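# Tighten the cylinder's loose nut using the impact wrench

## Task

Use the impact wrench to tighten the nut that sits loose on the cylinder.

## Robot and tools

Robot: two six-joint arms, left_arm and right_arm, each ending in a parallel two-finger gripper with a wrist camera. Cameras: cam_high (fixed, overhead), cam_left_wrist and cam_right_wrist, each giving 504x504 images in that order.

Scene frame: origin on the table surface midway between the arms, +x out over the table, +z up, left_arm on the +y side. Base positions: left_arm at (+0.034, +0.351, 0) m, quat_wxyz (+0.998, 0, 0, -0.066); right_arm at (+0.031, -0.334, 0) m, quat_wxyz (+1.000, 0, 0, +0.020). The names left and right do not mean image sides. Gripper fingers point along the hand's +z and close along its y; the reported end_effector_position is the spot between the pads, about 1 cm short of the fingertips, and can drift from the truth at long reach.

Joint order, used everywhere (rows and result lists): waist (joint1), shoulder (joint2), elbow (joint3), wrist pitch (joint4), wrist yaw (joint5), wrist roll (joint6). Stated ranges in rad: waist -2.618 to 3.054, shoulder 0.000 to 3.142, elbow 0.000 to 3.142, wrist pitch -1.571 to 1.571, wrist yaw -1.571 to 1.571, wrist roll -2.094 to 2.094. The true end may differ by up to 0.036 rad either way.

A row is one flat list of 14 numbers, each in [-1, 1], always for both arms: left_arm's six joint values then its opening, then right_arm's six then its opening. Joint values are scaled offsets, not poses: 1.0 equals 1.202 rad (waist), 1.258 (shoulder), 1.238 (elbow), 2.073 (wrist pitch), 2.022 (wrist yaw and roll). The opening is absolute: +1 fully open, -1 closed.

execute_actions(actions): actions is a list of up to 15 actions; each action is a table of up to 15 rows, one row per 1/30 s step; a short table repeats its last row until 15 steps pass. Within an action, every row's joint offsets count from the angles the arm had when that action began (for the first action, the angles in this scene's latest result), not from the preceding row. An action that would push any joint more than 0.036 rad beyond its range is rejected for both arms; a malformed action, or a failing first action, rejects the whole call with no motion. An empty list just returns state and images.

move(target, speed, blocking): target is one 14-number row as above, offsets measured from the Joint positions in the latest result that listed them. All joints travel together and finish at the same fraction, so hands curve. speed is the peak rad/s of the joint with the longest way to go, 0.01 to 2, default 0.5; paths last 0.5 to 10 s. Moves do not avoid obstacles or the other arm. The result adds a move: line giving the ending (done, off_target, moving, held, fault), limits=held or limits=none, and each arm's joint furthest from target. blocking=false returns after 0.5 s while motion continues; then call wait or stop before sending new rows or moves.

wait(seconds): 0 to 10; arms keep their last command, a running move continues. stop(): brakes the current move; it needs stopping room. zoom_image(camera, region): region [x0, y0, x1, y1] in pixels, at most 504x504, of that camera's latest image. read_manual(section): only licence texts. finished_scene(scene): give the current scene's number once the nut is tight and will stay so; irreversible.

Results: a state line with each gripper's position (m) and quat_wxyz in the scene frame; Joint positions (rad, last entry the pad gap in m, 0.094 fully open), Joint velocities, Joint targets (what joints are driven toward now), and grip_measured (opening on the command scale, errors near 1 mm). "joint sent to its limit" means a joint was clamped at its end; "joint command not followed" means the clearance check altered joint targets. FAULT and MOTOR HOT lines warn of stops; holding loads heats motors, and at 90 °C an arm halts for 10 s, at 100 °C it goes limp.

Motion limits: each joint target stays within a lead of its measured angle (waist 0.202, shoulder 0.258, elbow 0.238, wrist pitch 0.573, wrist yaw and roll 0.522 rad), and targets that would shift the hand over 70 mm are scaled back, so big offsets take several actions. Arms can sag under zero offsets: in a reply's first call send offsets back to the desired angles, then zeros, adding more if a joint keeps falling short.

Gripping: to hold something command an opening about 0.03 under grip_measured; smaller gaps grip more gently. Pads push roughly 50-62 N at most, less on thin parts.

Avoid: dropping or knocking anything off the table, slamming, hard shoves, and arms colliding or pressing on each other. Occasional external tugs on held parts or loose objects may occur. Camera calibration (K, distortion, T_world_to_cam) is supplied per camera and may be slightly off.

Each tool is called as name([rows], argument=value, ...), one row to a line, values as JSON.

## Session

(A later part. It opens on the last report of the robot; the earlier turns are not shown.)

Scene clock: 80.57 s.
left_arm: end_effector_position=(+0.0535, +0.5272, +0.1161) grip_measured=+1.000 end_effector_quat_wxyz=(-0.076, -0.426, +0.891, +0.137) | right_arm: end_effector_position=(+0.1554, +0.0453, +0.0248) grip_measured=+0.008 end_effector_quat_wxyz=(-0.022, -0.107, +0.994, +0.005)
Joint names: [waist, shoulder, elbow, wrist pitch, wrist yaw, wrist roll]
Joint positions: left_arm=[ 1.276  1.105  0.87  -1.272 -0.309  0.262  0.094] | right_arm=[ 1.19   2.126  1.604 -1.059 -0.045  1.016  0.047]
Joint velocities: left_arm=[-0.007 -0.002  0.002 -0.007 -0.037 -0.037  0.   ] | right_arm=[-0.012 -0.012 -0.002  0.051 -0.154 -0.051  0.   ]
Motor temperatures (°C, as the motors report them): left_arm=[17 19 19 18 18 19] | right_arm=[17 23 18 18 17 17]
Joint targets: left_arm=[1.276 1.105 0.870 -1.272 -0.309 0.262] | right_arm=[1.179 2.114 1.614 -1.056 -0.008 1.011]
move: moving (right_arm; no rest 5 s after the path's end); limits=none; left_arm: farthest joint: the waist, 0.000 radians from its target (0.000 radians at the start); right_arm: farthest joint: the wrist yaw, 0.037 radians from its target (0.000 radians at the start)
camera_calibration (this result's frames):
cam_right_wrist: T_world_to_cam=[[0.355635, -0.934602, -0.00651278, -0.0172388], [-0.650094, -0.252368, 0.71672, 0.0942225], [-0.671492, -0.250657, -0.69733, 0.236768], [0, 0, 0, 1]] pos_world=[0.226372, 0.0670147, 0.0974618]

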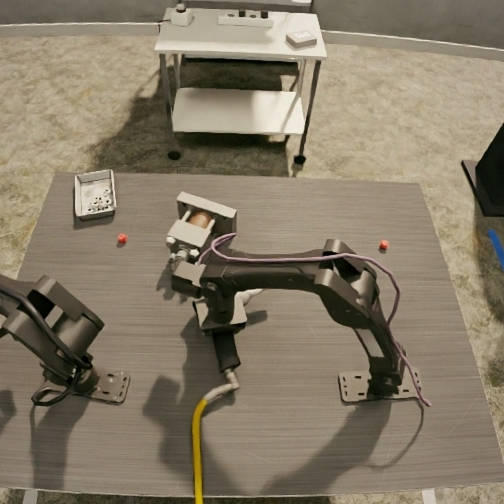

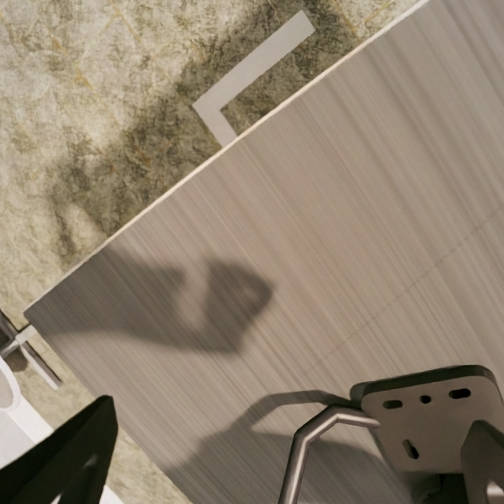

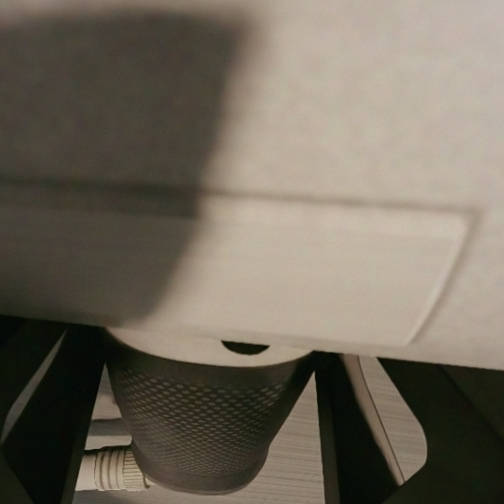

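move(target=[0,0,0,0,0,0,1, 0,0,0,0,0.02,0,1])

move(target=[0,0,0,0,0,0,1, 0,-0.12,0.1,-0.13,0,0,1], speed=0.3)

move(target=[0,0,0,0,0,0,1, -0.3,-0.5,-0.3,-0.1,0,0,1])

zoom_image(camera="cam_high", region=[130, 180, 330, 400])

Scene clock: 84.23 s.
left_arm: end_effector_position=(+0.0535, +0.5272, +0.1161) grip_measured=+1.000 end_effector_quat_wxyz=(-0.076, -0.426, +0.891, +0.137) | right_arm: end_effector_position=(+0.1578, +0.0420, +0.0271) grip_measured=+1.000 end_effector_quat_wxyz=(-0.015, -0.107, +0.994, -0.002)
Joint names: [waist, shoulder, elbow, wrist pitch, wrist yaw, wrist roll]
Joint positions: left_arm=[ 1.276  1.105  0.87  -1.272 -0.309  0.262  0.094] | right_arm=[ 1.191  2.121  1.606 -1.073 -0.025  1.017  0.094]
Joint velocities: left_arm=[-0.012 -0.007 -0.007 -0.007  0.022 -0.066  0.   ] | right_arm=[ 0.017 -0.017  0.007  0.007  0.037 -0.022  0.001]
Motor temperatures (°C, as the motors report them): left_arm=[17 19 19 18 18 19] | right_arm=[17 23 18 18 17 17]
Joint targets: left_arm=[1.276 1.105 0.870 -1.272 -0.309 0.262] | right_arm=[1.190 2.126 1.605 -1.059 -0.005 1.015]
move: done; limits=none; left_arm: farthest joint: the waist, 0.000 radians from its target (0.000 radians at the start); right_arm: farthest joint: the wrist yaw, 0.020 radians from its target (0.046 radians at the start)
camera_calibration (this result's frames):
cam_right_wrist: T_world_to_cam=[[0.355128, -0.934743, 0.0118042, -0.0215338], [-0.662519, -0.242756, 0.708617, 0.0951421], [-0.65951, -0.25947, -0.705494, 0.237846], [0, 0, 0, 1]] pos_world=[0.227542, 0.0646815, 0.100634]

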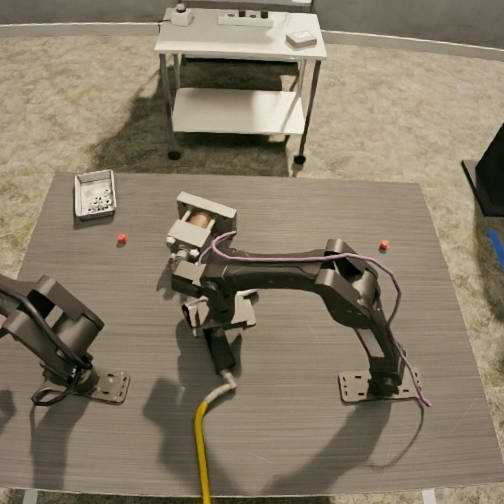

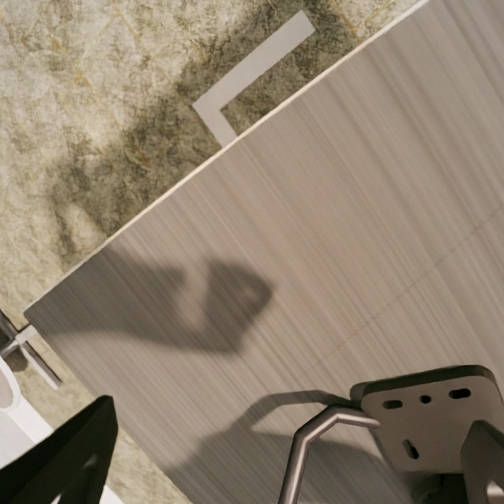

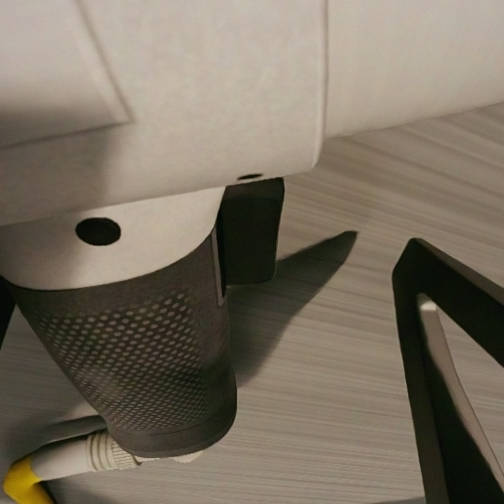

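Scene clock: 85.80 s.
left_arm: end_effector_position=(+0.0535, +0.5272, +0.1161) grip_measured=+1.000 end_effector_quat_wxyz=(-0.076, -0.426, +0.891, +0.137) | right_arm: end_effector_position=(+0.1495, +0.0193, +0.1059) grip_measured=+1.000 end_effector_quat_wxyz=(-0.016, -0.107, +0.994, -0.002)
Joint names: [waist, shoulder, elbow, wrist pitch, wrist yaw, wrist roll]
Joint positions: left_arm=[ 1.276  1.105  0.87  -1.272 -0.309  0.262  0.094] | right_arm=[ 1.191  1.979  1.712 -1.322 -0.026  1.017  0.094]
Joint velocities: left_arm=[ 0.017 -0.002 -0.002 -0.051  0.007 -0.037  0.   ] | right_arm=[-0.012  0.012 -0.012  0.051 -0.022  0.037 -0.   ]
Motor temperatures (°C, as the motors report them): left_arm=[17 19 19 18 18 19] | right_arm=[17 23 19 18 17 17]
Joint targets: left_arm=[1.276 1.105 0.870 -1.272 -0.309 0.262] | right_arm=[1.191 1.969 1.730 -1.342 -0.024 1.017]
move: off_target (right_arm); limits=none; left_arm: farthest joint: the waist, 0.000 radians from its target (0.000 radians at the start); right_arm: farthest joint: the wrist pitch, 0.021 radians from its target (0.270 radians at the start)
camera_calibration (this result's frames):
cam_right_wrist: T_world_to_cam=[[0.355126, -0.934741, 0.0119834, -0.0407659], [-0.661144, -0.242078, 0.710131, 0.0279021], [-0.660888, -0.260109, -0.703967, 0.282132], [0, 0, 0, 1]] pos_world=[0.219382, 0.042034, 0.179286]

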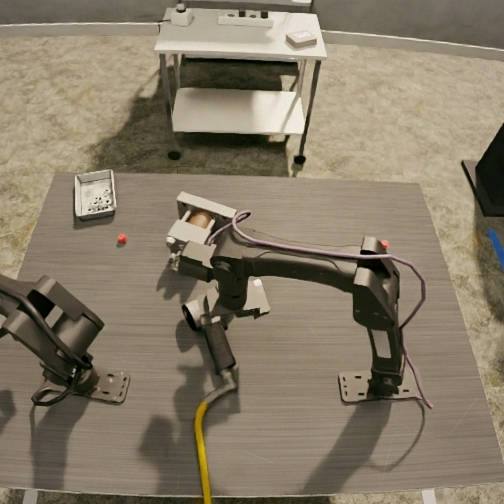

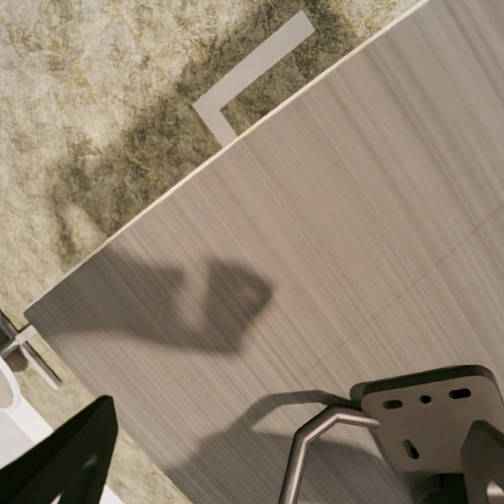

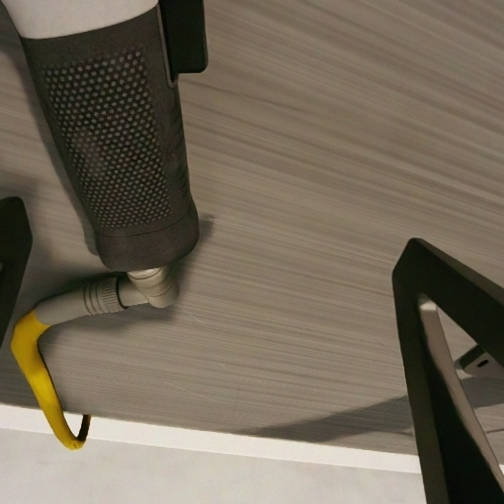

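Scene clock: 87.47 s.
left_arm: end_effector_position=(+0.0535, +0.5272, +0.1161) grip_measured=+1.000 end_effector_quat_wxyz=(-0.076, -0.426, +0.891, +0.137) | right_arm: end_effector_position=(+0.1700, -0.1562, +0.1891) grip_measured=+1.000 end_effector_quat_wxyz=(+0.007, +0.068, +0.997, +0.033)
Joint names: [waist, shoulder, elbow, wrist pitch, wrist yaw, wrist roll]
Joint positions: left_arm=[ 1.276  1.105  0.87  -1.272 -0.309  0.262  0.094] | right_arm=[ 0.839  1.362  1.363 -1.51  -0.028  1.017  0.094]
Joint velocities: left_arm=[ 0.012  0.002 -0.007  0.007  0.037 -0.066  0.   ] | right_arm=[-0.007 -0.007  0.007 -0.051  0.037  0.022  0.   ]
Motor temperatures (°C, as the motors report them): left_arm=[17 19 19 18 18 19] | right_arm=[17 23 18 18 17 17]
Joint targets: left_arm=[1.276 1.105 0.870 -1.272 -0.309 0.262] | right_arm=[0.830 1.350 1.341 -1.529 -0.026 1.017]
move: off_target (right_arm); limits=none; left_arm: farthest joint: the waist, 0.000 radians from its target (0.000 radians at the start); right_arm: farthest joint: the elbow, 0.022 radians from its target (0.372 radians at the start)
camera_calibration (this result's frames):
cam_right_wrist: T_world_to_cam=[[0.0123164, -0.998696, -0.0495393, -0.153196], [-0.738248, -0.0424973, 0.67319, -0.00882393], [-0.674417, 0.028281, -0.737809, 0.362337], [0, 0, 0, 1]] pos_world=[0.239739, -0.163618, 0.265687]

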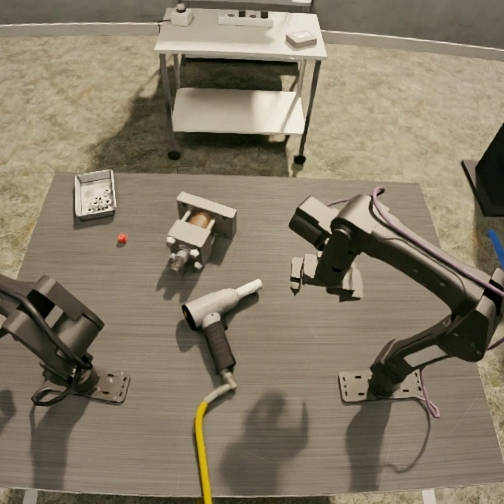

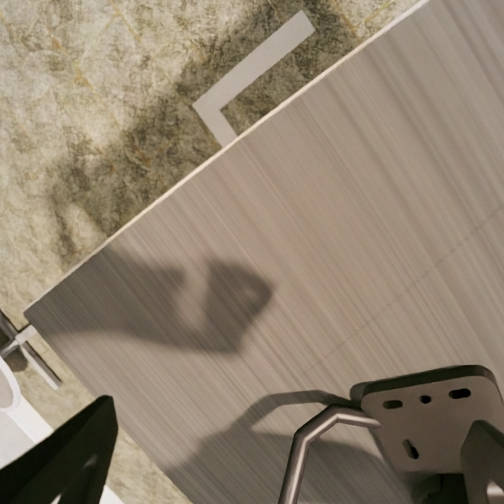

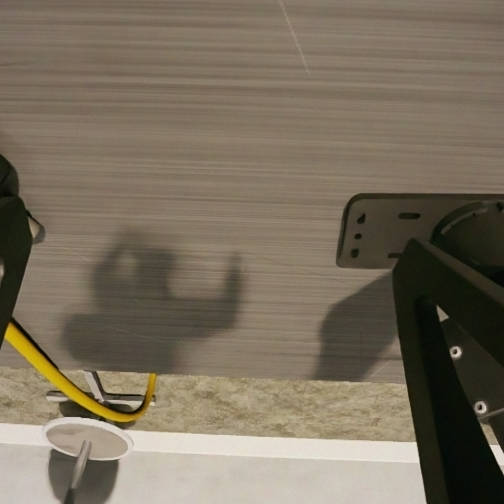

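Region (130, 180, 330, 400) of cam_high's 504x504 image, scaled by 2.291, with more detail than that image has; it fills the left 458 columns of this view, and the rest is white.

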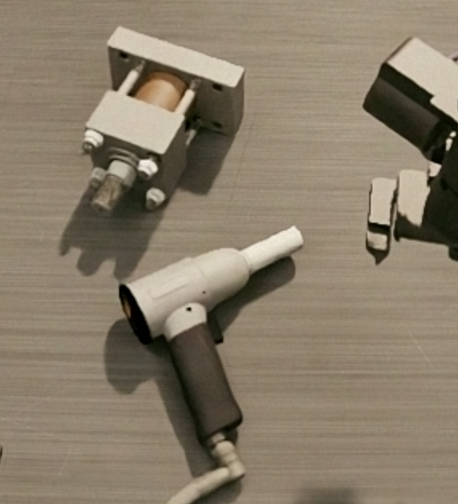

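move(target=[-1,0,0.15,-0.1,0.153,-0.08,1, 0,0,0,0,0,0,1], speed=1.0)

move(target=[-0.77,0.2,0.2,0,0,0,1, 0,0,0,0,0,0,1], speed=1.0)

Scene clock: 115.97 s.
left_arm: end_effector_position=(+0.1877, +0.3456, +0.1454) grip_measured=+1.000 end_effector_quat_wxyz=(+0.007, +0.079, +0.997, +0.004) | right_arm: end_effector_position=(+0.1700, -0.1562, +0.1891) grip_measured=+1.000 end_effector_quat_wxyz=(+0.007, +0.068, +0.997, +0.033)
Joint names: [waist, shoulder, elbow, wrist pitch, wrist yaw, wrist roll]
Joint positions: left_arm=[ 0.084  1.105  1.021 -1.473 -0.008  0.109  0.094] | right_arm=[ 0.839  1.362  1.363 -1.51  -0.028  1.017  0.094]
Joint velocities: left_arm=[-0.007 -0.007 -0.007 -0.081 -0.051  0.022  0.   ] | right_arm=[ 0.007  0.007  0.002 -0.022  0.007 -0.037  0.   ]
Motor temperatures (°C, as the motors report them): left_arm=[17 19 19 18 18 19] | right_arm=[17 20 18 18 17 17]
Joint targets: left_arm=[0.075 1.105 1.055 -1.479 0.000 0.100] | right_arm=[0.839 1.362 1.363 -1.510 -0.028 1.017]
move: off_target (left_arm); limits=none; left_arm: farthest joint: the elbow, 0.034 radians from its target (0.186 radians at the start); right_arm: farthest joint: the waist, 0.000 radians from its target (0.000 radians at the start)
camera_calibration (this result's frames):
cam_left_wrist: T_world_to_cam=[[-0.100375, -0.992274, -0.0729166, 0.375917], [-0.898371, 0.0588902, 0.435271, 0.13753], [-0.427615, 0.109196, -0.897342, 0.270283], [0, 0, 0, 1]] pos_world=[0.276862, 0.3354, 0.210083]
cam_right_wrist: T_world_to_cam=[[0.0123164, -0.998696, -0.0495393, -0.153196], [-0.738248, -0.0424973, 0.67319, -0.00882393], [-0.674417, 0.028281, -0.737809, 0.362337], [0, 0, 0, 1]] pos_world=[0.239739, -0.163618, 0.265687]

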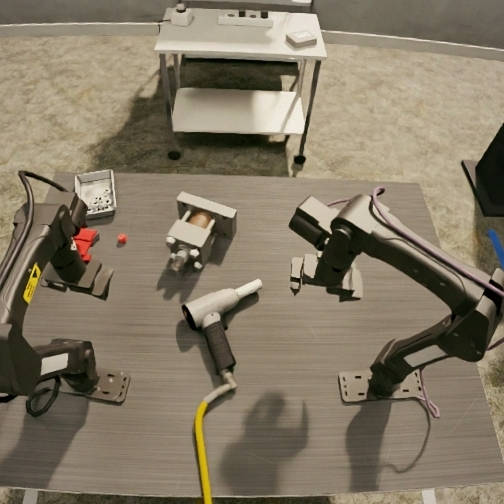

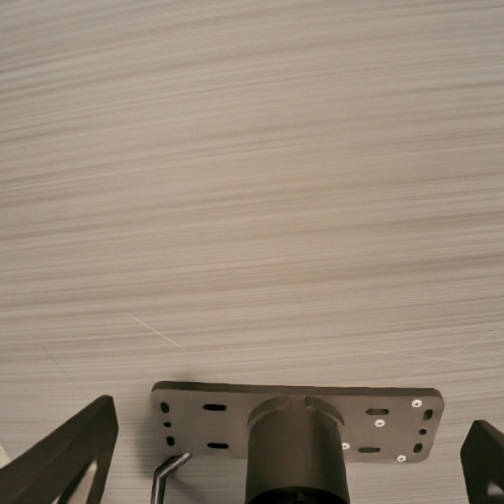

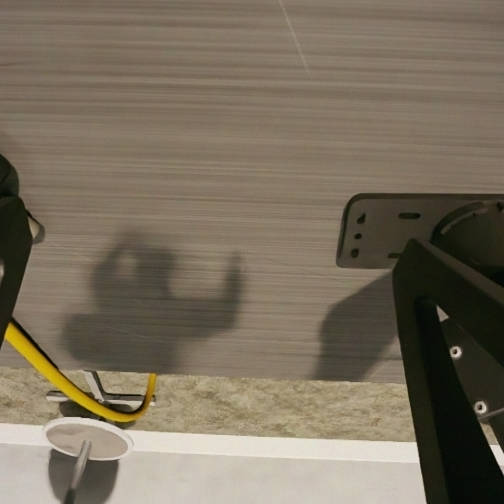

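Scene clock: 117.37 s.
left_arm: end_effector_position=(+0.1534, +0.1810, +0.1584) grip_measured=+1.000 end_effector_quat_wxyz=(-0.009, +0.512, +0.859, +0.008) | right_arm: end_effector_position=(+0.1700, -0.1562, +0.1891) grip_measured=+1.000 end_effector_quat_wxyz=(+0.007, +0.068, +0.997, +0.033)
Joint names: [waist, shoulder, elbow, wrist pitch, wrist yaw, wrist roll]
Joint positions: left_arm=[-0.835  1.354  1.234 -1.474 -0.007  0.109  0.094] | right_arm=[ 0.839  1.362  1.363 -1.51  -0.028  1.017  0.094]
Joint velocities: left_arm=[ 0.002  0.007  0.002 -0.007 -0.022 -0.037  0.   ] | right_arm=[ 0.002  0.002 -0.022 -0.022 -0.007 -0.022  0.   ]
Motor temperatures (°C, as the motors report them): left_arm=[17 19 19 18 18 19] | right_arm=[17 20 18 18 17 17]
Joint targets: left_arm=[-0.842 1.357 1.269 -1.473 -0.007 0.109] | right_arm=[0.839 1.362 1.363 -1.510 -0.028 1.017]
move: off_target (left_arm); limits=none; left_arm: farthest joint: the elbow, 0.034 radians from its target (0.247 radians at the start); right_arm: farthest joint: the waist, 0.000 radians from its target (0.000 radians at the start)
camera_calibration (this result's frames):
cam_left_wrist: T_world_to_cam=[[-0.85109, -0.520308, -0.0701755, 0.23944], [-0.488586, 0.736, 0.468601, -0.0799768], [-0.192168, 0.433108, -0.880618, 0.187838], [0, 0, 0, 1]] pos_world=[0.200805, 0.102091, 0.219694]
cam_right_wrist: T_world_to_cam=[[0.0123164, -0.998696, -0.0495393, -0.153196], [-0.738248, -0.0424973, 0.67319, -0.00882393], [-0.674417, 0.028281, -0.737809, 0.362337], [0, 0, 0, 1]] pos_world=[0.239739, -0.163618, 0.265687]

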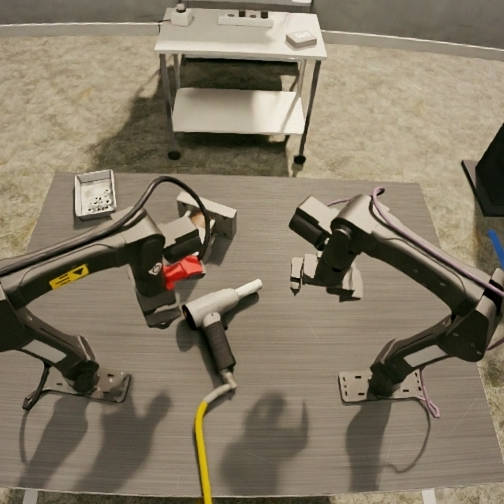

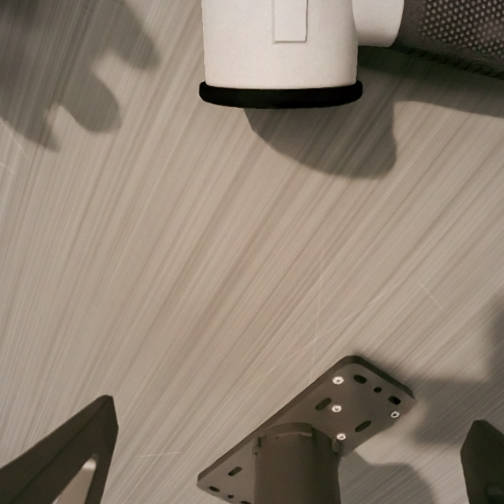

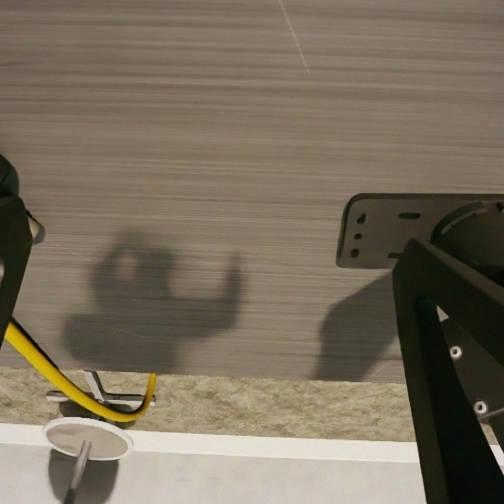

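move(target=[-0.02,0.445,0.383,0.07,0,0,1, -0.3,0,0,0,0,0,1], speed=0.6)

Scene clock: 120.67 s.
left_arm: end_effector_position=(+0.2341, +0.0548, +0.1146) grip_measured=+1.000 end_effector_quat_wxyz=(-0.009, +0.519, +0.855, +0.008) | right_arm: end_effector_position=(+0.2224, -0.2147, +0.1891) grip_measured=+1.000 end_effector_quat_wxyz=(+0.012, +0.241, +0.970, +0.032)
Joint names: [waist, shoulder, elbow, wrist pitch, wrist yaw, wrist roll]
Joint positions: left_arm=[-0.849  1.924  1.67  -1.341 -0.007  0.109  0.094] | right_arm=[ 0.487  1.362  1.363 -1.51  -0.03   1.017  0.094]
Joint velocities: left_arm=[ 0.002 -0.012 -0.002 -0.051  0.022  0.007  0.   ] | right_arm=[ 0.017  0.002 -0.012 -0.007 -0.007 -0.007  0.   ]
Motor temperatures (°C, as the motors report them): left_arm=[17 19 20 18 18 19] | right_arm=[17 19 18 18 17 17]
Joint targets: left_arm=[-0.859 1.914 1.708 -1.329 -0.007 0.109] | right_arm=[0.478 1.362 1.363 -1.510 -0.028 1.017]
move: off_target (left_arm); limits=none; left_arm: farthest joint: the elbow, 0.038 radians from its target (0.474 radians at the start); right_arm: farthest joint: the waist, 0.009 radians from its target (0.360 radians at the start)
camera_calibration (this result's frames):
cam_left_wrist: T_world_to_cam=[[-0.858558, -0.507894, -0.0701548, 0.240403], [-0.477767, 0.742857, 0.468938, 0.0698962], [-0.186056, 0.436128, -0.880441, 0.217823], [0, 0, 0, 1]] pos_world=[0.280321, -0.024822, 0.175868]
cam_right_wrist: T_world_to_cam=[[-0.332427, -0.941748, -0.051015, -0.123009], [-0.706949, 0.213011, 0.674426, 0.0750407], [-0.624272, 0.260262, -0.736578, 0.437767], [0, 0, 0, 1]] pos_world=[0.285444, -0.245762, 0.265565]

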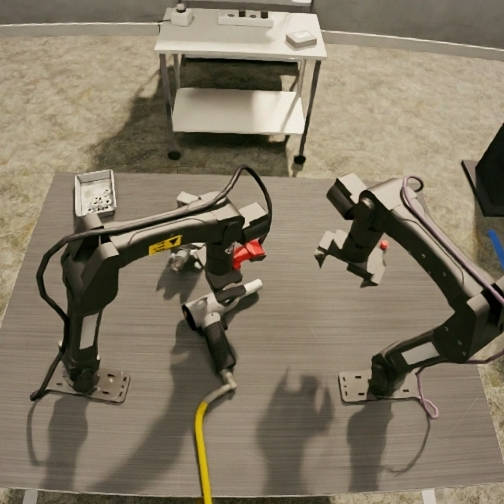

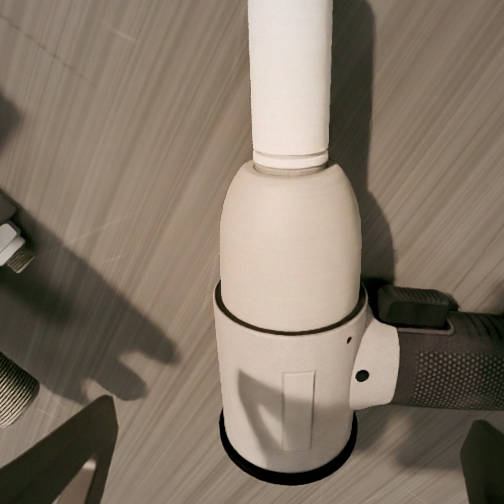

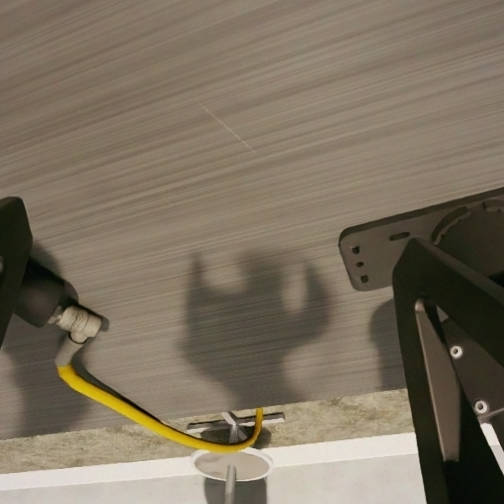

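move(target=[-0.017,0.08,-0.135,0.158,0,-0.058,1, 0,0,0,0,0,0,1], speed=0.2)

Scene clock: 128.40 s.
left_arm: end_effector_position=(+0.2464, +0.0289, +0.0388) grip_measured=+1.000 end_effector_quat_wxyz=(+0.013, +0.476, +0.879, -0.003) | right_arm: end_effector_position=(+0.2224, -0.2147, +0.1891) grip_measured=+1.000 end_effector_quat_wxyz=(+0.012, +0.241, +0.970, +0.032)
Joint names: [waist, shoulder, elbow, wrist pitch, wrist yaw, wrist roll]
Joint positions: left_arm=[-0.86   2.028  1.513 -1.029 -0.007 -0.001  0.094] | right_arm=[ 0.487  1.362  1.363 -1.51  -0.03   1.017  0.094]
Joint velocities: left_arm=[-0.027 -0.012 -0.002 -0.081  0.007 -0.007  0.   ] | right_arm=[-0.007 -0.002 -0.012  0.022  0.007 -0.007 -0.   ]
Motor temperatures (°C, as the motors report them): left_arm=[17 21 20 18 18 19] | right_arm=[17 19 18 18 17 17]
Joint targets: left_arm=[-0.869 2.024 1.503 -1.013 -0.007 -0.009] | right_arm=[0.487 1.362 1.363 -1.510 -0.030 1.017]
move: done; limits=none; left_arm: farthest joint: the wrist pitch, 0.016 radians from its target (0.327 radians at the start); right_arm: farthest joint: the waist, 0.000 radians from its target (0.000 radians at the start)
camera_calibration (this result's frames):
cam_left_wrist: T_world_to_cam=[[-0.802148, -0.593021, -0.0698838, 0.221078], [-0.56214, 0.710491, 0.423322, 0.154032], [-0.201387, 0.378852, -0.90328, 0.171012], [0, 0, 0, 1]] pos_world=[0.298364, -0.0431224, 0.104716]
cam_right_wrist: T_world_to_cam=[[-0.332427, -0.941748, -0.051015, -0.123009], [-0.706949, 0.213011, 0.674426, 0.0750407], [-0.624272, 0.260262, -0.736578, 0.437767], [0, 0, 0, 1]] pos_world=[0.285444, -0.245762, 0.265565]

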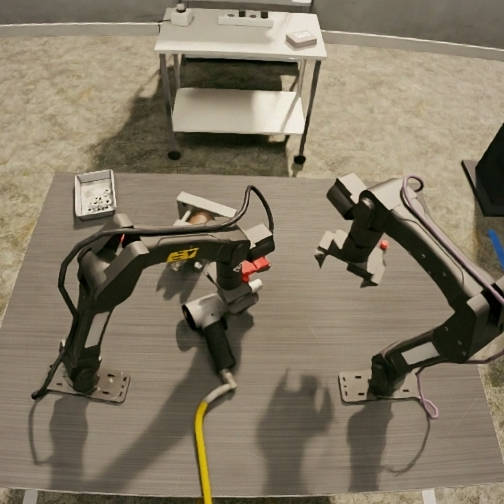

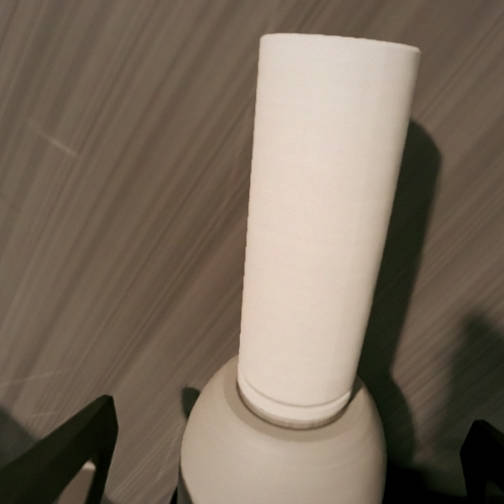

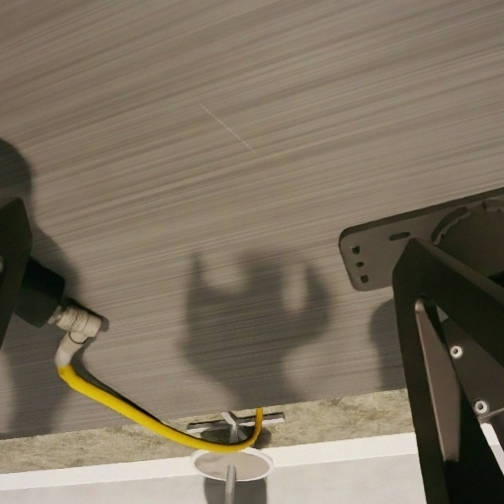

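Lower elbow by ~0.035, then close.

move(target=[0,0,-0.037,0,0,0,1, 0,0,0,0,0,0,1], speed=0.1)

move(target=[0,0,0,0,0,0,0.1, 0,0,0,0,0,0,1])

Scene clock: 132.83 s.
left_arm: end_effector_position=(+0.2404, +0.0382, +0.0303) grip_measured=+1.000 end_effector_quat_wxyz=(-0.002, +0.476, +0.880, +0.005) | right_arm: end_effector_position=(+0.2224, -0.2147, +0.1891) grip_measured=+1.000 end_effector_quat_wxyz=(+0.012, +0.241, +0.970, +0.032)
Joint names: [waist, shoulder, elbow, wrist pitch, wrist yaw, wrist roll]
Joint positions: left_arm=[-0.86   2.028  1.478 -1.029 -0.007 -0.001  0.094] | right_arm=[ 0.487  1.362  1.363 -1.51  -0.03   1.017  0.094]
Joint velocities: left_arm=[-0.002 -0.002 -0.012  0.022 -0.022  0.007  0.   ] | right_arm=[-0.007 -0.002 -0.002  0.066  0.051  0.022 -0.   ]
Motor temperatures (°C, as the motors report them): left_arm=[17 22 19 19 18 19] | right_arm=[17 19 18 18 17 17]
Joint targets: left_arm=[-0.860 2.028 1.467 -1.029 -0.007 -0.001] | right_arm=[0.487 1.362 1.363 -1.510 -0.030 1.017]
move: done; limits=none; left_arm: farthest joint: the elbow, 0.011 radians from its target (0.046 radians at the start); right_arm: farthest joint: the waist, 0.000 radians from its target (0.000 radians at the start)
camera_calibration (this result's frames):
cam_left_wrist: T_world_to_cam=[[-0.803478, -0.590983, -0.0718477, 0.221429], [-0.55391, 0.697875, 0.454042, 0.145227], [-0.21819, 0.40461, -0.888079, 0.161145], [0, 0, 0, 1]] pos_world=[0.293516, -0.0356907, 0.0930796]
cam_right_wrist: T_world_to_cam=[[-0.332427, -0.941748, -0.051015, -0.123009], [-0.706949, 0.213011, 0.674426, 0.0750407], [-0.624272, 0.260262, -0.736578, 0.437767], [0, 0, 0, 1]] pos_world=[0.285444, -0.245762, 0.265565]

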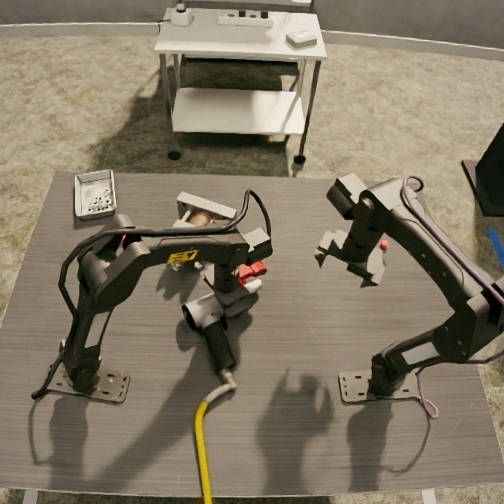

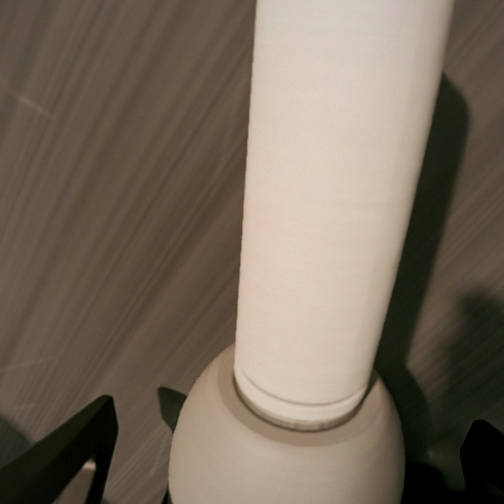

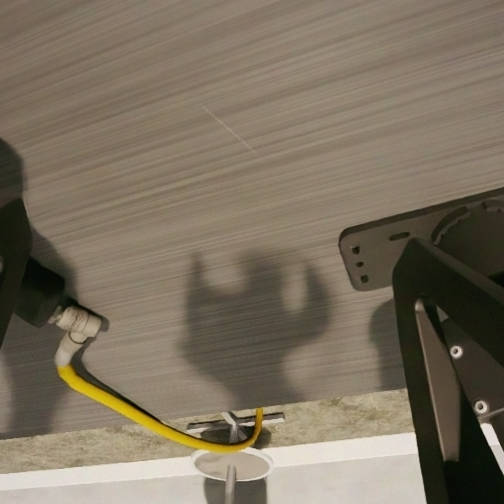

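Scene clock: 133.33 s.
left_arm: end_effector_position=(+0.2421, +0.0393, +0.0300) grip_measured=+0.123 end_effector_quat_wxyz=(+0.000, +0.476, +0.880, +0.009) | right_arm: end_effector_position=(+0.2224, -0.2147, +0.1891) grip_measured=+1.000 end_effector_quat_wxyz=(+0.012, +0.241, +0.970, +0.032)
Joint names: [waist, shoulder, elbow, wrist pitch, wrist yaw, wrist roll]
Joint positions: left_arm=[-0.859  2.029  1.478 -1.028 -0.016 -0.     0.053] | right_arm=[ 0.487  1.362  1.363 -1.51  -0.03   1.017  0.094]
Joint velocities: left_arm=[-0.002  0.017  0.002 -0.037  0.007 -0.007 -0.001] | right_arm=[-0.002  0.012 -0.007  0.051 -0.081  0.022 -0.   ]
Motor temperatures (°C, as the motors report them): left_arm=[17 22 19 19 18 19] | right_arm=[17 19 18 18 17 17]
Joint targets: left_arm=[-0.860 2.028 1.478 -1.029 -0.007 -0.001] | right_arm=[0.487 1.362 1.363 -1.510 -0.030 1.017]
move: done; limits=none; left_arm: farthest joint: the wrist yaw, 0.009 radians from its target (0.000 radians at the start); right_arm: farthest joint: the waist, 0.000 radians from its target (0.000 radians at the start)
camera_calibration (this result's frames):
cam_left_wrist: T_world_to_cam=[[-0.802726, -0.590825, -0.0809776, 0.223547], [-0.557506, 0.695284, 0.453616, 0.146518], [-0.211705, 0.409275, -0.887511, 0.159082], [0, 0, 0, 1]] pos_world=[0.29481, -0.0349023, 0.0928262]
cam_right_wrist: T_world_to_cam=[[-0.332427, -0.941748, -0.051015, -0.123009], [-0.706949, 0.213011, 0.674426, 0.0750407], [-0.624272, 0.260262, -0.736578, 0.437767], [0, 0, 0, 1]] pos_world=[0.285444, -0.245762, 0.265565]

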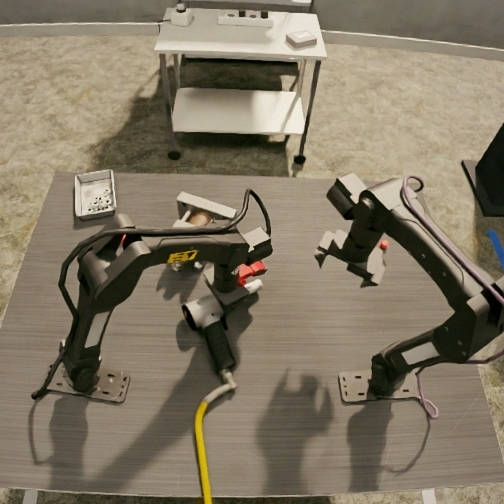

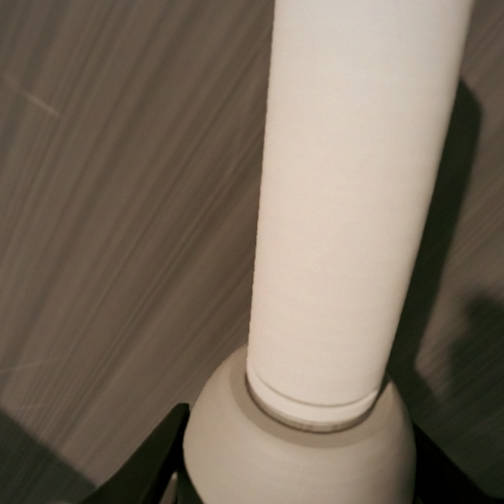

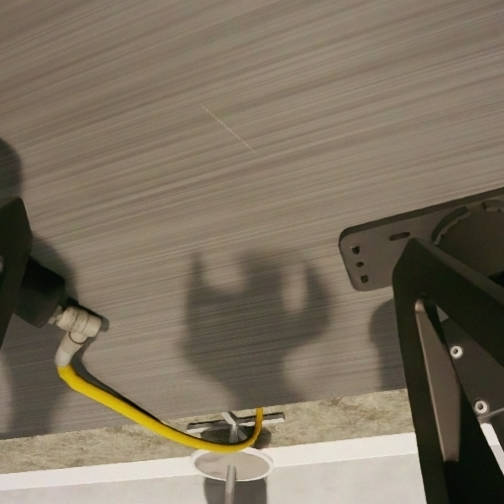

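move(target=[0.19,-0.42,-0.39,-0.013,0,-0.19,0.05, 0,0,0,0.9,0.015,-0.503,1], speed=0.7)

move(target=[0,0,0.02,0,0,0,0.05, 0.36,0.253,-0.74,0.43,0,0,1], speed=0.7)

Scene clock: 144.77 s.
left_arm: end_effector_position=(+0.2124, +0.1881, +0.0490) grip_measured=+0.123 end_effector_quat_wxyz=(-0.007, +0.215, +0.976, +0.031) | right_arm: end_effector_position=(+0.4129, -0.1084, +0.5236) grip_measured=+1.000 end_effector_quat_wxyz=(+0.792, -0.150, +0.551, +0.218)
Joint names: [waist, shoulder, elbow, wrist pitch, wrist yaw, wrist roll]
Joint positions: left_arm=[-0.643  1.554  0.968 -1.029 -0.045 -0.344  0.053] | right_arm=[ 0.487  1.362  1.363  0.355 -0.006  0.006  0.094]
Joint velocities: left_arm=[-0.007 -0.007  0.002  0.007 -0.037 -0.022  0.001] | right_arm=[ 0.002 -0.002 -0.012 -0.007 -0.007  0.022  0.001]
Motor temperatures (°C, as the motors report them): left_arm=[17 23 19 18 18 19] | right_arm=[17 19 19 18 17 17]
Joint targets: left_arm=[-0.630 1.500 0.995 -1.056 -0.016 -0.385] | right_arm=[0.487 1.362 1.363 0.356 0.001 0.000]
move: off_target (left_arm); limits=none; left_arm: farthest joint: the shoulder, 0.053 radians from its target (0.528 radians at the start); right_arm: farthest joint: the wrist yaw, 0.007 radians from its target (0.030 radians at the start)
camera_calibration (this result's frames):
cam_left_wrist: T_world_to_cam=[[-0.367517, -0.921812, -0.12326, 0.261034], [-0.841264, 0.273009, 0.466627, 0.15701], [-0.396491, 0.275187, -0.875823, 0.172679], [0, 0, 0, 1]] pos_world=[0.296487, 0.150241, 0.110146]
cam_right_wrist: T_world_to_cam=[[0.448657, -0.88419, 0.130059, -0.353661], [-0.29073, -0.28201, -0.914301, 0.567754], [0.845094, 0.372396, -0.383586, -0.00394466], [0, 0, 0, 1]] pos_world=[0.327069, -0.151122, 0.563582]

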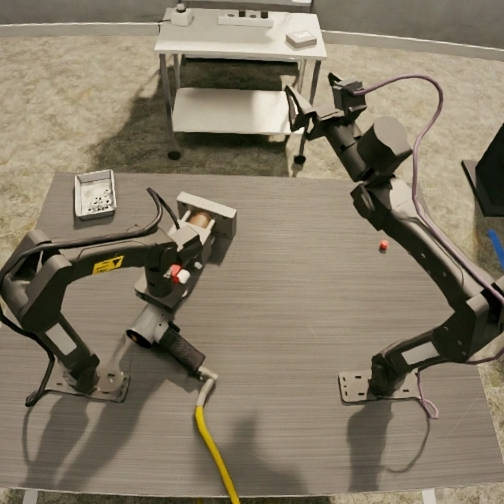

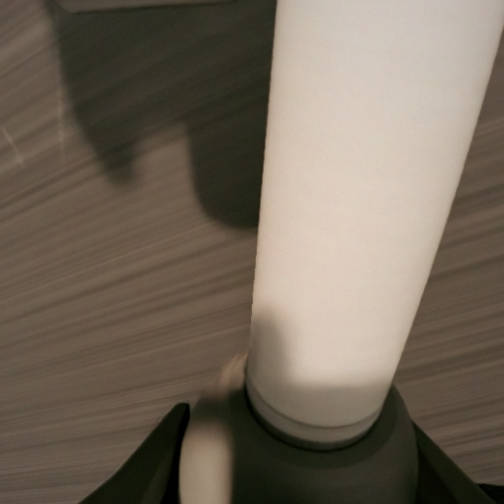

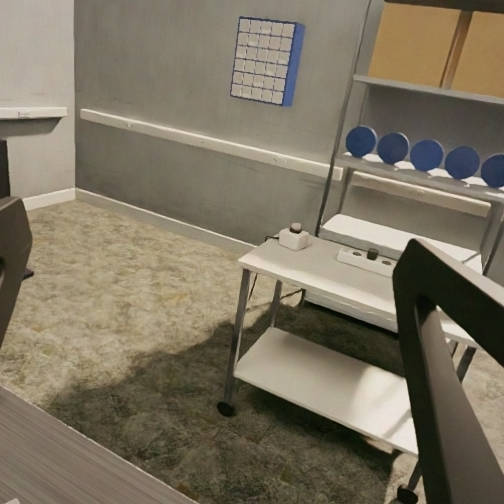

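Scene clock: 146.93 s.
left_arm: end_effector_position=(+0.2109, +0.1915, +0.0373) grip_measured=+0.123 end_effector_quat_wxyz=(-0.017, +0.222, +0.974, +0.041) | right_arm: end_effector_position=(+0.2820, +0.0236, +0.1817) grip_measured=+1.000 end_effector_quat_wxyz=(+0.637, -0.319, +0.617, +0.334)
Joint names: [waist, shoulder, elbow, wrist pitch, wrist yaw, wrist roll]
Joint positions: left_arm=[-0.643  1.585  0.947 -1.005 -0.053 -0.331  0.053] | right_arm=[ 0.913  1.67   0.457  1.248 -0.005  0.006  0.094]
Joint velocities: left_arm=[-0.007 -0.007 -0.007  0.022  0.007 -0.007  0.   ] | right_arm=[ 0.007  0.002 -0.007 -0.037 -0.007  0.095 -0.   ]
Motor temperatures (°C, as the motors report them): left_arm=[17 23 20 18 18 19] | right_arm=[17 19 19 19 17 17]
Joint targets: left_arm=[-0.643 1.554 0.992 -1.029 -0.045 -0.344] | right_arm=[0.920 1.681 0.447 1.247 -0.006 0.006]
move: off_target (left_arm); limits=none; left_arm: farthest joint: the elbow, 0.046 radians from its target (0.025 radians at the start); right_arm: farthest joint: the elbow, 0.011 radians from its target (0.916 radians at the start)
camera_calibration (this result's frames):
cam_left_wrist: T_world_to_cam=[[-0.382547, -0.913236, -0.140204, 0.264338], [-0.829977, 0.272993, 0.486428, 0.157117], [-0.405949, 0.302448, -0.862398, 0.157151], [0, 0, 0, 1]] pos_world=[0.295321, 0.150981, 0.096161]
cam_right_wrist: T_world_to_cam=[[0.798732, -0.584767, 0.141685, -0.24158], [-0.303822, -0.595231, -0.743903, 0.234447], [0.519346, 0.551132, -0.653095, 0.062936], [0, 0, 0, 1]] pos_world=[0.231502, -0.036404, 0.249737]

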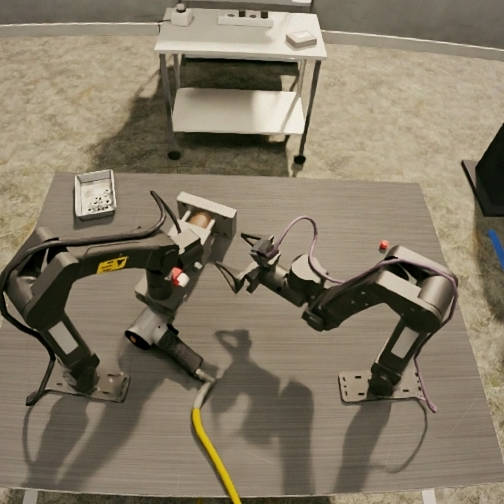

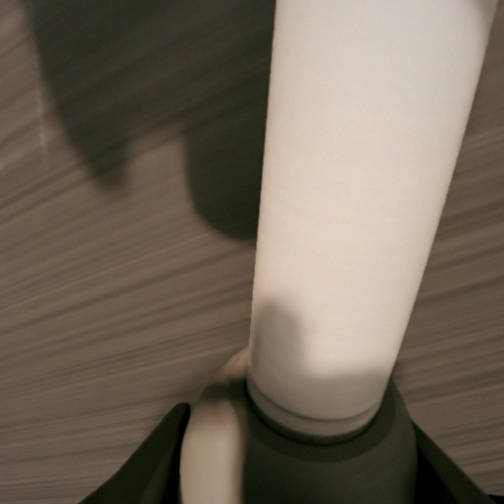

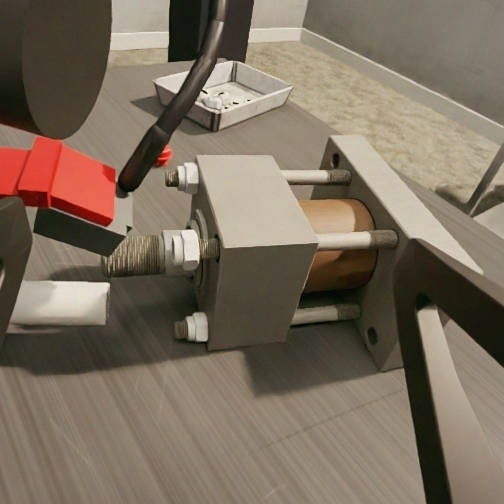

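move(target=[0,0,-0.02,0,0,0,0.05, 0,0,0,0,0,0,1], speed=0.1)

move(target=[0,0,0,0,0,0,0.45, 0,0,0,0,0,0,1])

Scene clock: 168.40 s.
left_arm: end_effector_position=(+0.2089, +0.1896, +0.0284) grip_measured=+0.123 end_effector_quat_wxyz=(-0.022, +0.226, +0.973, +0.035) | right_arm: end_effector_position=(+0.2820, +0.0236, +0.1820) grip_measured=+1.000 end_effector_quat_wxyz=(+0.638, -0.319, +0.617, +0.334)
Joint names: [waist, shoulder, elbow, wrist pitch, wrist yaw, wrist roll]
Joint positions: left_arm=[-0.643  1.601  0.925 -0.97  -0.037 -0.321  0.053] | right_arm=[ 0.913  1.67   0.457  1.25  -0.005  0.006  0.094]
Joint velocities: left_arm=[-0.007  0.012 -0.002 -0.051  0.051 -0.037 -0.001] | right_arm=[ 0.017  0.002  0.017 -0.081 -0.066 -0.051 -0.   ]
Motor temperatures (°C, as the motors report them): left_arm=[17 23 21 18 18 19] | right_arm=[17 19 18 22 17 17]
Joint targets: left_arm=[-0.643 1.585 0.922 -1.005 -0.052 -0.331] | right_arm=[0.913 1.670 0.457 1.248 -0.005 0.006]
move: off_target (left_arm); limits=none; left_arm: farthest joint: the wrist pitch, 0.035 radians from its target (0.000 radians at the start); right_arm: farthest joint: the wrist pitch, 0.002 radians from its target (0.000 radians at the start)
camera_calibration (this result's frames):
cam_left_wrist: T_world_to_cam=[[-0.391905, -0.911334, -0.126016, 0.261761], [-0.821232, 0.284789, 0.494442, 0.155989], [-0.414714, 0.297263, -0.860027, 0.151982], [0, 0, 0, 1]] pos_world=[0.293718, 0.148949, 0.0865672]
cam_right_wrist: T_world_to_cam=[[0.798607, -0.584944, 0.141662, -0.24159], [-0.303164, -0.594305, -0.744911, 0.234697], [0.519922, 0.551944, -0.65195, 0.0628036], [0, 0, 0, 1]] pos_world=[0.231434, -0.0364995, 0.249997]

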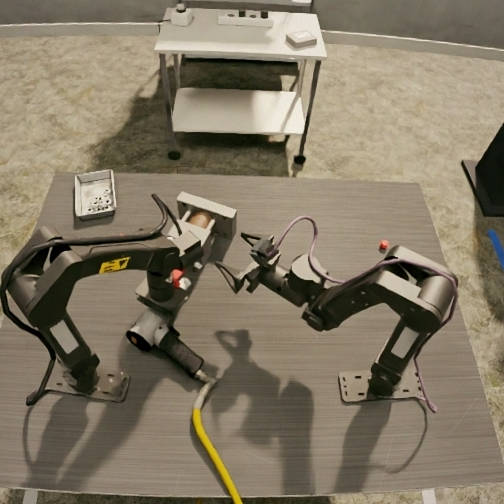

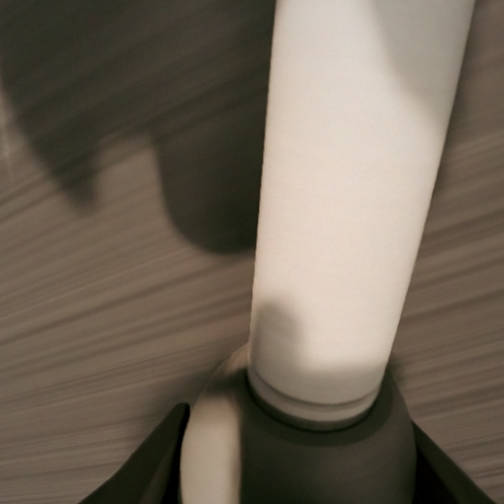

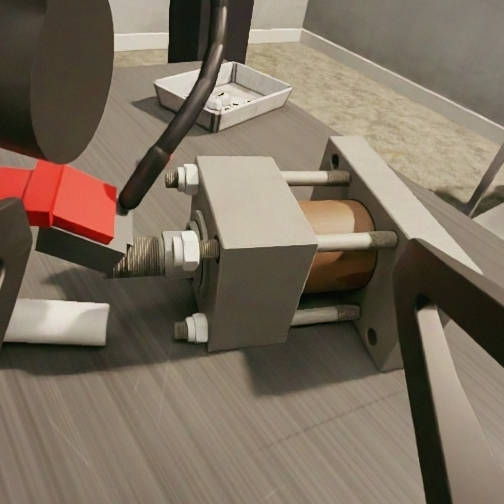

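Scene clock: 168.90 s.
left_arm: end_effector_position=(+0.2089, +0.1895, +0.0283) grip_measured=+0.449 end_effector_quat_wxyz=(-0.022, +0.226, +0.973, +0.035) | right_arm: end_effector_position=(+0.2820, +0.0236, +0.1825) grip_measured=+1.000 end_effector_quat_wxyz=(+0.638, -0.318, +0.616, +0.334)
Joint names: [waist, shoulder, elbow, wrist pitch, wrist yaw, wrist roll]
Joint positions: left_arm=[-0.643  1.601  0.925 -0.969 -0.037 -0.321  0.068] | right_arm=[ 0.913  1.67   0.457  1.252 -0.005  0.006  0.094]
Joint velocities: left_arm=[ 0.007  0.007  0.002  0.007  0.007 -0.037  0.001] | right_arm=[ 0.002 -0.007 -0.017 -0.037  0.037 -0.037  0.   ]
Motor temperatures (°C, as the motors report them): left_arm=[17 23 21 18 18 19] | right_arm=[17 19 18 22 17 17]
Joint targets: left_arm=[-0.643 1.601 0.925 -0.970 -0.037 -0.321] | right_arm=[0.913 1.670 0.457 1.250 -0.005 0.006]
move: done; limits=none; left_arm: farthest joint: the wrist pitch, 0.001 radians from its target (0.000 radians at the start); right_arm: farthest joint: the wrist pitch, 0.002 radians from its target (0.000 radians at the start)
camera_calibration (this result's frames):
cam_left_wrist: T_world_to_cam=[[-0.392255, -0.911187, -0.125994, 0.261773], [-0.821109, 0.285106, 0.494464, 0.155994], [-0.414627, 0.297411, -0.860018, 0.151888], [0, 0, 0, 1]] pos_world=[0.293747, 0.148876, 0.0864748]
cam_right_wrist: T_world_to_cam=[[0.79845, -0.585164, 0.141633, -0.241603], [-0.302342, -0.593145, -0.746169, 0.235008], [0.52064, 0.552957, -0.650516, 0.0626376], [0, 0, 0, 1]] pos_world=[0.231349, -0.0366195, 0.250322]

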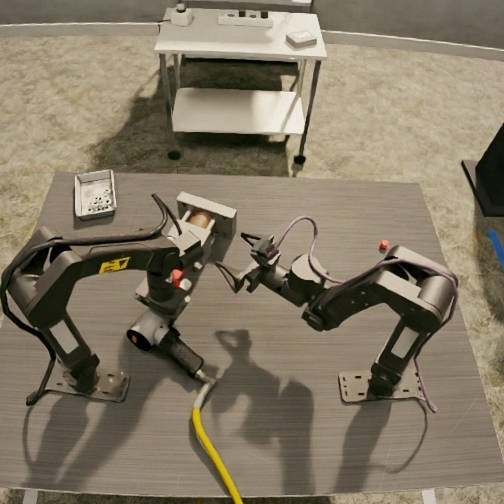

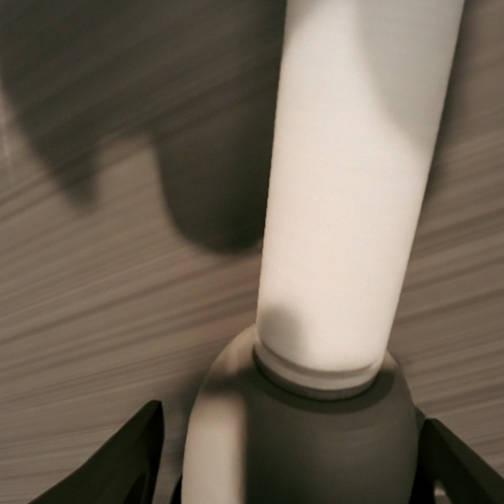

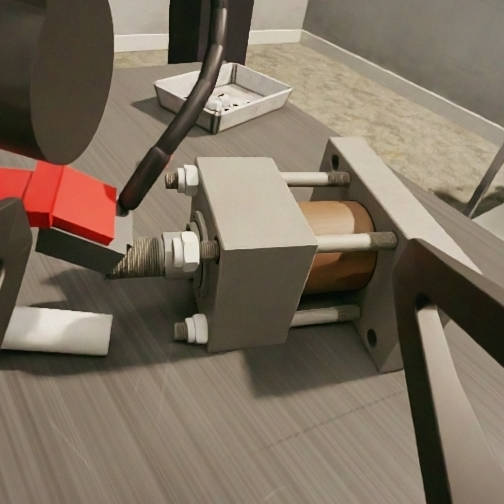

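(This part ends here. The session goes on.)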